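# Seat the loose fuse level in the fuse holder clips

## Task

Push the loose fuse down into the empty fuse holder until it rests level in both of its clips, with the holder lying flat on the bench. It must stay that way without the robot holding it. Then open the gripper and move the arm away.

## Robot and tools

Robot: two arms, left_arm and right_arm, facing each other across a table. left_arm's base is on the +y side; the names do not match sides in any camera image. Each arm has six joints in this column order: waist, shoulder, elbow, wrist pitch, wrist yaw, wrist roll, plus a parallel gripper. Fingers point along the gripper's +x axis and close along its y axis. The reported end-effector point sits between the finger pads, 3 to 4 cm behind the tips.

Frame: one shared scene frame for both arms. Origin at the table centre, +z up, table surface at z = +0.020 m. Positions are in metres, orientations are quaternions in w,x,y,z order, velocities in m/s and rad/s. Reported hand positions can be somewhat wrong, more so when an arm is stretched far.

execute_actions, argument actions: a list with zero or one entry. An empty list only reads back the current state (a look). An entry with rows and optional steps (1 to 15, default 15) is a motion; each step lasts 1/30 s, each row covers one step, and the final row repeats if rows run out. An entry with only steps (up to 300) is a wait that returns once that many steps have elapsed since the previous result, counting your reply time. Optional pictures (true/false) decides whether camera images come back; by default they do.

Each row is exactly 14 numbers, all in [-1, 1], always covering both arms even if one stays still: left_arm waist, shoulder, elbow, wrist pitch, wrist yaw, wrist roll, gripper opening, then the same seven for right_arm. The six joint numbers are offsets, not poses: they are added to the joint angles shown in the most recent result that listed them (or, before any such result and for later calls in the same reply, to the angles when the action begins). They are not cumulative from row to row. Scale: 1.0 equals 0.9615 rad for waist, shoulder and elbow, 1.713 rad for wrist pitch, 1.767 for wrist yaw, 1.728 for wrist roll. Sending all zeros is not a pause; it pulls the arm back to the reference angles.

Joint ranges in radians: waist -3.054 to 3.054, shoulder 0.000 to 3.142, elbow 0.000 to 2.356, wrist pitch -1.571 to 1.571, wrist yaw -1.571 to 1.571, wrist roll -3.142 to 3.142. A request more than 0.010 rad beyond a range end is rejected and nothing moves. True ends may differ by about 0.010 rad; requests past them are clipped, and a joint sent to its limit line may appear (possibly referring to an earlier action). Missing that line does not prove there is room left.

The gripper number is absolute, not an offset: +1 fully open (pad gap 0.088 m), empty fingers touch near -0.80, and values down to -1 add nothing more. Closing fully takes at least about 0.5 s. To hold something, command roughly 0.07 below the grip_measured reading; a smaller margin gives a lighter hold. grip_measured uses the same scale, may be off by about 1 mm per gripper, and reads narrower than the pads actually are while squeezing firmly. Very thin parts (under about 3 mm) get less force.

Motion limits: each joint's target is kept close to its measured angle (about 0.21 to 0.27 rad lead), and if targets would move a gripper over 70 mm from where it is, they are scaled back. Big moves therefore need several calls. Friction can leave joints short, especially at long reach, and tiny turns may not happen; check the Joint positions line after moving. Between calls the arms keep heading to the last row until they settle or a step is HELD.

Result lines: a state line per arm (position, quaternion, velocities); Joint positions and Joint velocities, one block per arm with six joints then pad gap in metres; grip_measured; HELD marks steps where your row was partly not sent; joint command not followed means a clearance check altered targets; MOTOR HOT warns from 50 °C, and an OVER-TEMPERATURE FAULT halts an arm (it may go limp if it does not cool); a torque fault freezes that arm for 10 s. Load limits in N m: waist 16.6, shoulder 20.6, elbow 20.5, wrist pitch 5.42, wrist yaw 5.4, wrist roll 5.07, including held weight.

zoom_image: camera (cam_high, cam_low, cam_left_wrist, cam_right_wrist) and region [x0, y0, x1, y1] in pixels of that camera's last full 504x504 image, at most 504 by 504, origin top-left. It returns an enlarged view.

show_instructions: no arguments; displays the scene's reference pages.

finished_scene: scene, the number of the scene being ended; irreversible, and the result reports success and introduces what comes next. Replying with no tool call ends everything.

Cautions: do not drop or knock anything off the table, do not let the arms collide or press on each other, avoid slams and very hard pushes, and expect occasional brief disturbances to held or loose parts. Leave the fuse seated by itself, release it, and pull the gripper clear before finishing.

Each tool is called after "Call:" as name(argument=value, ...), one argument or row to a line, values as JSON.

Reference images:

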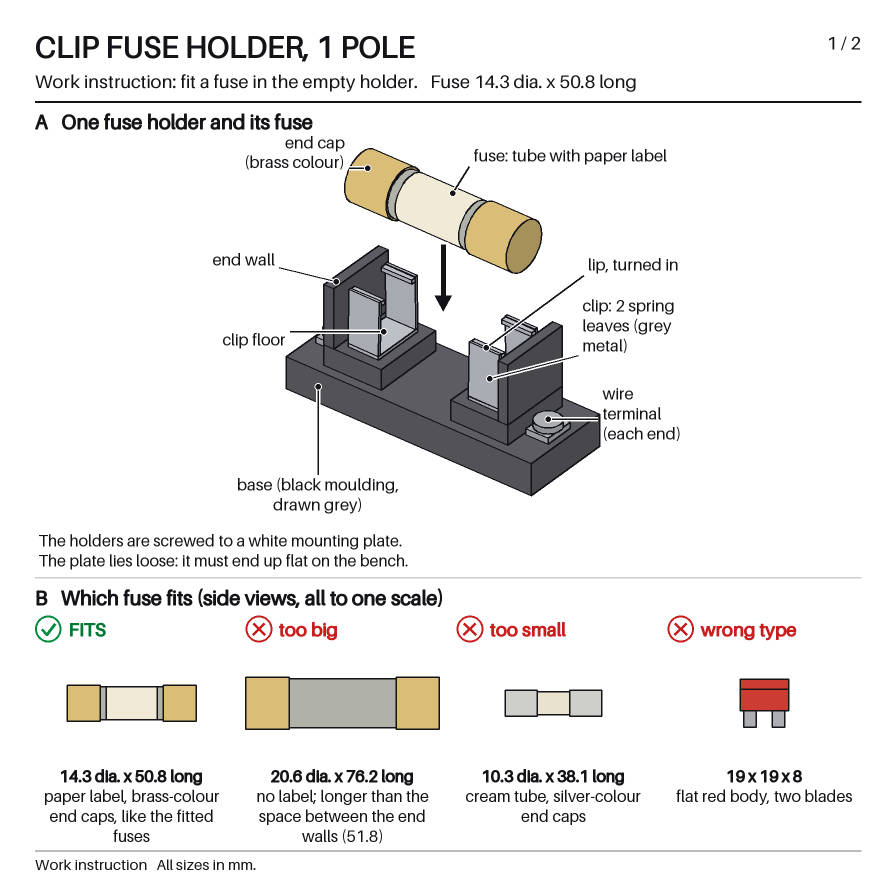

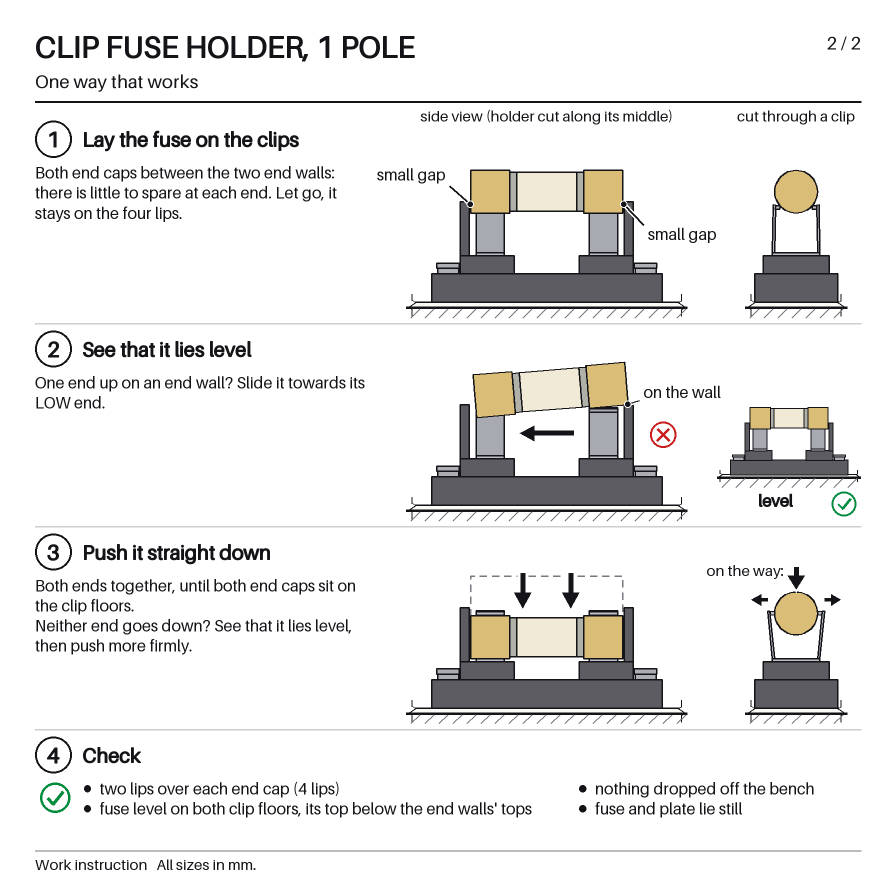

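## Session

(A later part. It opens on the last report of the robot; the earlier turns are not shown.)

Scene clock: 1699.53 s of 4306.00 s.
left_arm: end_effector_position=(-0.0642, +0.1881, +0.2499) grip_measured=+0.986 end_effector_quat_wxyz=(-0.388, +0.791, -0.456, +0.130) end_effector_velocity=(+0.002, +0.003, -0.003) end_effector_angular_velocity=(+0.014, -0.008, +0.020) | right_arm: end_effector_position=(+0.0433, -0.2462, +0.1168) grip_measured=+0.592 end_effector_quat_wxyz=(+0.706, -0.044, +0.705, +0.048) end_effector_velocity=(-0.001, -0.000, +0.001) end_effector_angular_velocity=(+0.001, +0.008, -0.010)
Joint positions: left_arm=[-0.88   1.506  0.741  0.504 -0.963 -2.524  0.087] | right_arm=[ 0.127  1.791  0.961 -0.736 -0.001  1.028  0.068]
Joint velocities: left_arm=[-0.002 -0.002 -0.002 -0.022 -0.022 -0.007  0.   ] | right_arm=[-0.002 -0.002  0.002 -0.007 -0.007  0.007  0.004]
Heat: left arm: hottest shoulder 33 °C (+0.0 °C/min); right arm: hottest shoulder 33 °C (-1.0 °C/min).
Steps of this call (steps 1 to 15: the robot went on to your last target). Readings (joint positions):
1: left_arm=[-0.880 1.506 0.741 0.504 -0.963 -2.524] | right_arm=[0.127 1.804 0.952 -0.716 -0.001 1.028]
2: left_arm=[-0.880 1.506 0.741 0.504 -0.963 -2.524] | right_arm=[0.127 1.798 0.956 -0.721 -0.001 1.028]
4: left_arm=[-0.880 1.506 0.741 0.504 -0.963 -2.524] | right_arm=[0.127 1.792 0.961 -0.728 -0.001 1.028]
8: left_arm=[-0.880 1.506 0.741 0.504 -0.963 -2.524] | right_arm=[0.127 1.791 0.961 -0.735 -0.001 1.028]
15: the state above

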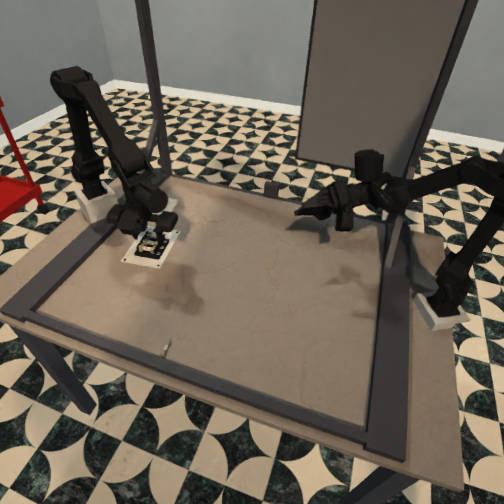

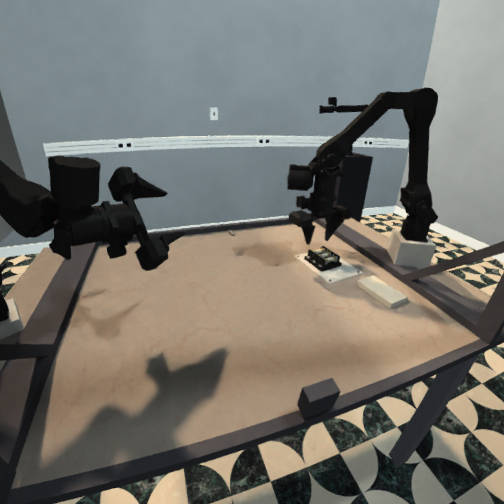

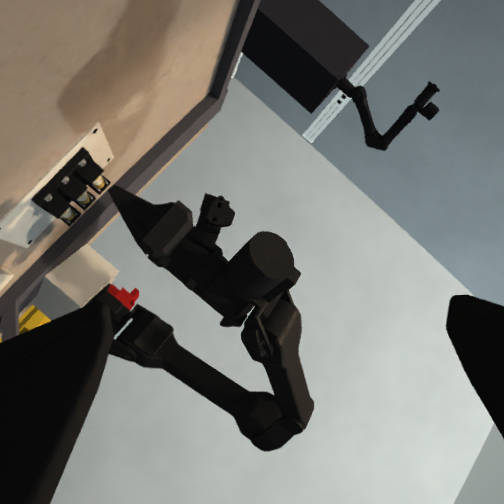

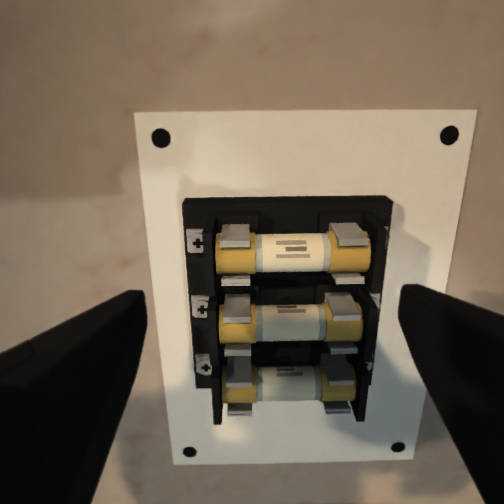

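Call:
zoom_image(
  camera="cam_right_wrist",
  region=[175, 190, 405, 360],
)

Call:
execute_actions(
  actions=[
    {"rows": [[0,0,0,0,0,0,1,0,-0.015,0.008,-0.005,0,0,1],[0,0,0,0,0,0,1,0,-0.03,0.015,-0.012,0,0,1],[0,0,0,0,0,0,1,0,-0.05,0.025,-0.022,0,0,1],[0,0,0,0,0,0,1,0,-0.075,0.035,-0.034,0,0,1],[0,0,0,0,0,0,1,0,-0.10,0.045,-0.046,0,0,1],[0,0,0,0,0,0,1,0,-0.13,0.055,-0.06,0,0,1],[0,0,0,0,0,0,1,0,-0.16,0.065,-0.074,0,0,1],[0,0,0,0,0,0,1,0,-0.19,0.075,-0.088,0,0,1],[0,0,0,0,0,0,1,0,-0.22,0.085,-0.102,0,0,1],[0,0,0,0,0,0,1,0,-0.25,0.095,-0.116,0,0,1],[0,0,0,0,0,0,1,0,-0.28,0.105,-0.128,0,0,1],[0,0,0,0,0,0,1,0,-0.305,0.112,-0.138,0,0,1],[0,0,0,0,0,0,1,0,-0.325,0.118,-0.146,0,0,1],[0,0,0,0,0,0,1,0,-0.34,0.122,-0.152,0,0,1],[0,0,0,0,0,0,1,0,-0.35,0.125,-0.155,0,0,1]], "steps": 15},
  ],
  pictures=false,
)

Call:
execute_actions(
  actions=[
    {"steps": 12},
  ],
)

Region (175, 190, 405, 360) of cam_right_wrist's 504x504 image, scaled by 2.191, with more detail than that image has; it fills the top 373 rows of this view, and the rest is white.

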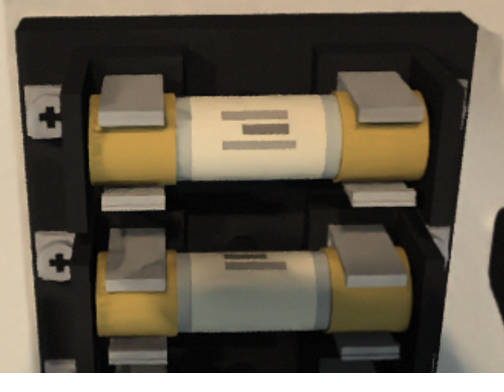

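Scene clock: 1715.80 s of 4306.00 s.
left_arm: end_effector_position=(-0.0642, +0.1881, +0.2499) grip_measured=+0.986 end_effector_quat_wxyz=(-0.388, +0.791, -0.456, +0.130) end_effector_velocity=(-0.002, +0.002, -0.001) end_effector_angular_velocity=(+0.002, +0.001, +0.001) | right_arm: end_effector_position=(+0.0416, -0.2501, +0.2161) grip_measured=+1.000 end_effector_quat_wxyz=(+0.730, +0.006, +0.677, +0.097) end_effector_velocity=(-0.012, -0.026, +0.194) end_effector_angular_velocity=(+0.380, -0.160, +0.006)
Joint positions: left_arm=[-0.88   1.506  0.741  0.504 -0.963 -2.524  0.087] | right_arm=[ 0.127  1.5    1.062 -0.968 -0.001  1.028  0.088]
Joint velocities: left_arm=[-0.007 -0.002 -0.002 -0.007 -0.007 -0.007 -0.   ] | right_arm=[-0.002 -0.593  0.178 -0.359 -0.007 -0.007  0.   ]
Heat: left arm: hottest shoulder 33 °C (+0.0 °C/min); right arm: hottest shoulder 34 °C (+0.0 °C/min).
Steps of this call (steps 1 to 15: the robot went on to your last target; steps 16 to 90: nothing new was sent; then 12.77 s passed at rest; steps 91 to 105: all 15 steps of this action). Readings (joint positions):
91: left_arm=[-0.880 1.506 0.741 0.504 -0.963 -2.524] | right_arm=[0.127 1.791 0.961 -0.736 -0.001 1.028]
92: left_arm=[-0.880 1.506 0.741 0.504 -0.963 -2.524] | right_arm=[0.127 1.788 0.962 -0.740 -0.001 1.028]
94: left_arm=[-0.880 1.506 0.741 0.504 -0.963 -2.524] | right_arm=[0.127 1.773 0.965 -0.762 -0.001 1.028]
98: left_arm=[-0.880 1.506 0.741 0.504 -0.963 -2.524] | right_arm=[0.127 1.689 0.996 -0.832 -0.001 1.028]
105: the state above

Scene clock: 1716.20 s of 4306.00 s.
left_arm: end_effector_position=(-0.0642, +0.1881, +0.2499) grip_measured=+0.986 end_effector_quat_wxyz=(-0.388, +0.791, -0.456, +0.130) end_effector_velocity=(-0.001, +0.002, -0.003) end_effector_angular_velocity=(+0.024, -0.016, -0.001) | right_arm: end_effector_position=(+0.0401, -0.2537, +0.2282) grip_measured=+1.000 end_effector_quat_wxyz=(+0.732, +0.012, +0.673, +0.103) end_effector_velocity=(-0.007, -0.003, -0.002) end_effector_angular_velocity=(-0.011, +0.043, +0.011)
Joint positions: left_arm=[-0.88   1.506  0.741  0.504 -0.963 -2.524  0.087] | right_arm=[ 0.127  1.462  1.073 -1.    -0.001  1.028  0.088]
Joint velocities: left_arm=[-0.007 -0.002 -0.002 -0.022 -0.007  0.007 -0.   ] | right_arm=[-0.002  0.002 -0.002 -0.022 -0.037 -0.007  0.   ]
Heat: left arm: hottest shoulder 33 °C (+0.0 °C/min); right arm: hottest shoulder 34 °C (+0.0 °C/min).
Steps of this call (steps 1 to 12: the robot went on to your last target). Readings (joint positions):
1: left_arm=[-0.880 1.506 0.741 0.504 -0.963 -2.524] | right_arm=[0.127 1.483 1.067 -0.978 -0.001 1.028]
2: left_arm=[-0.880 1.506 0.741 0.504 -0.963 -2.524] | right_arm=[0.127 1.472 1.070 -0.984 -0.001 1.028]
4: left_arm=[-0.880 1.506 0.741 0.504 -0.963 -2.524] | right_arm=[0.127 1.463 1.073 -0.992 -0.001 1.028]
8: left_arm=[-0.880 1.506 0.741 0.504 -0.963 -2.524] | right_arm=[0.127 1.462 1.073 -0.998 -0.001 1.028]
12: the state above

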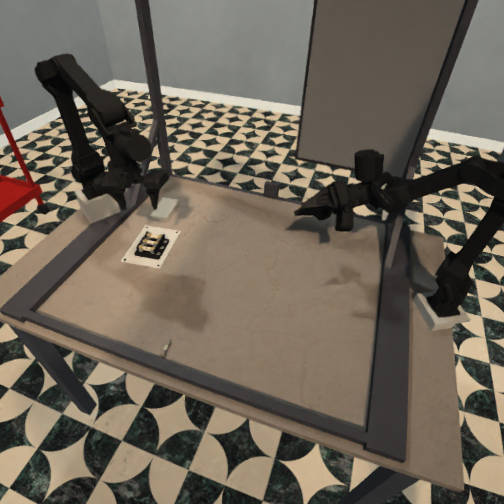

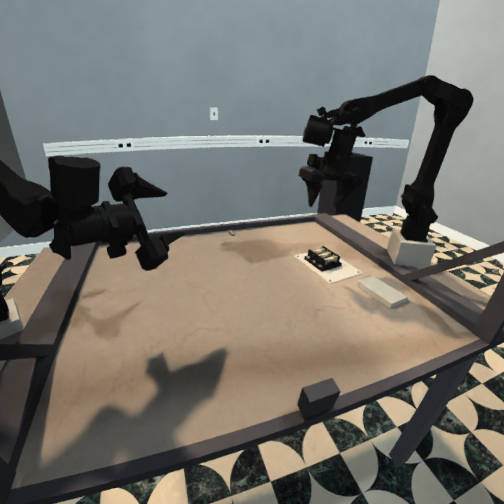

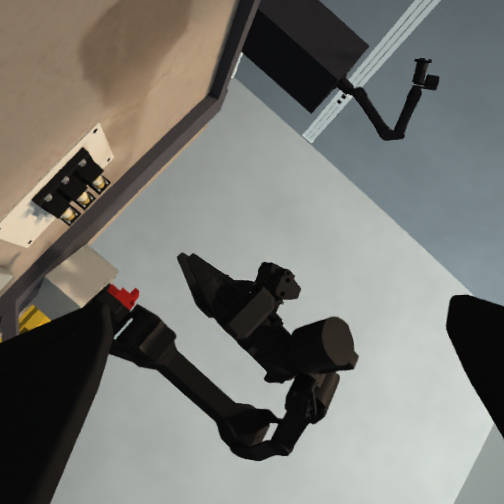

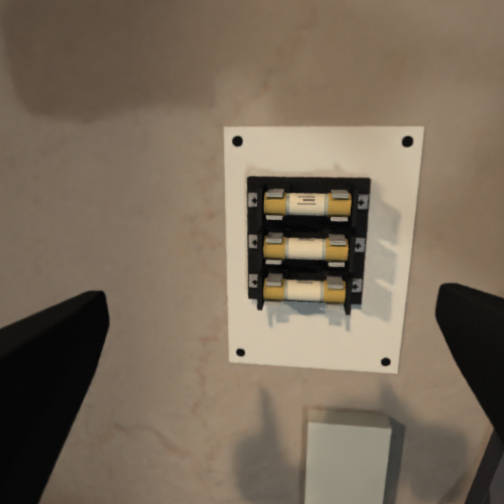

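The fuse is seated level like its neighbours, and the arm is clear.

Call:
finished_scene(
  scene=1,
)

The scene is finished: the task was done.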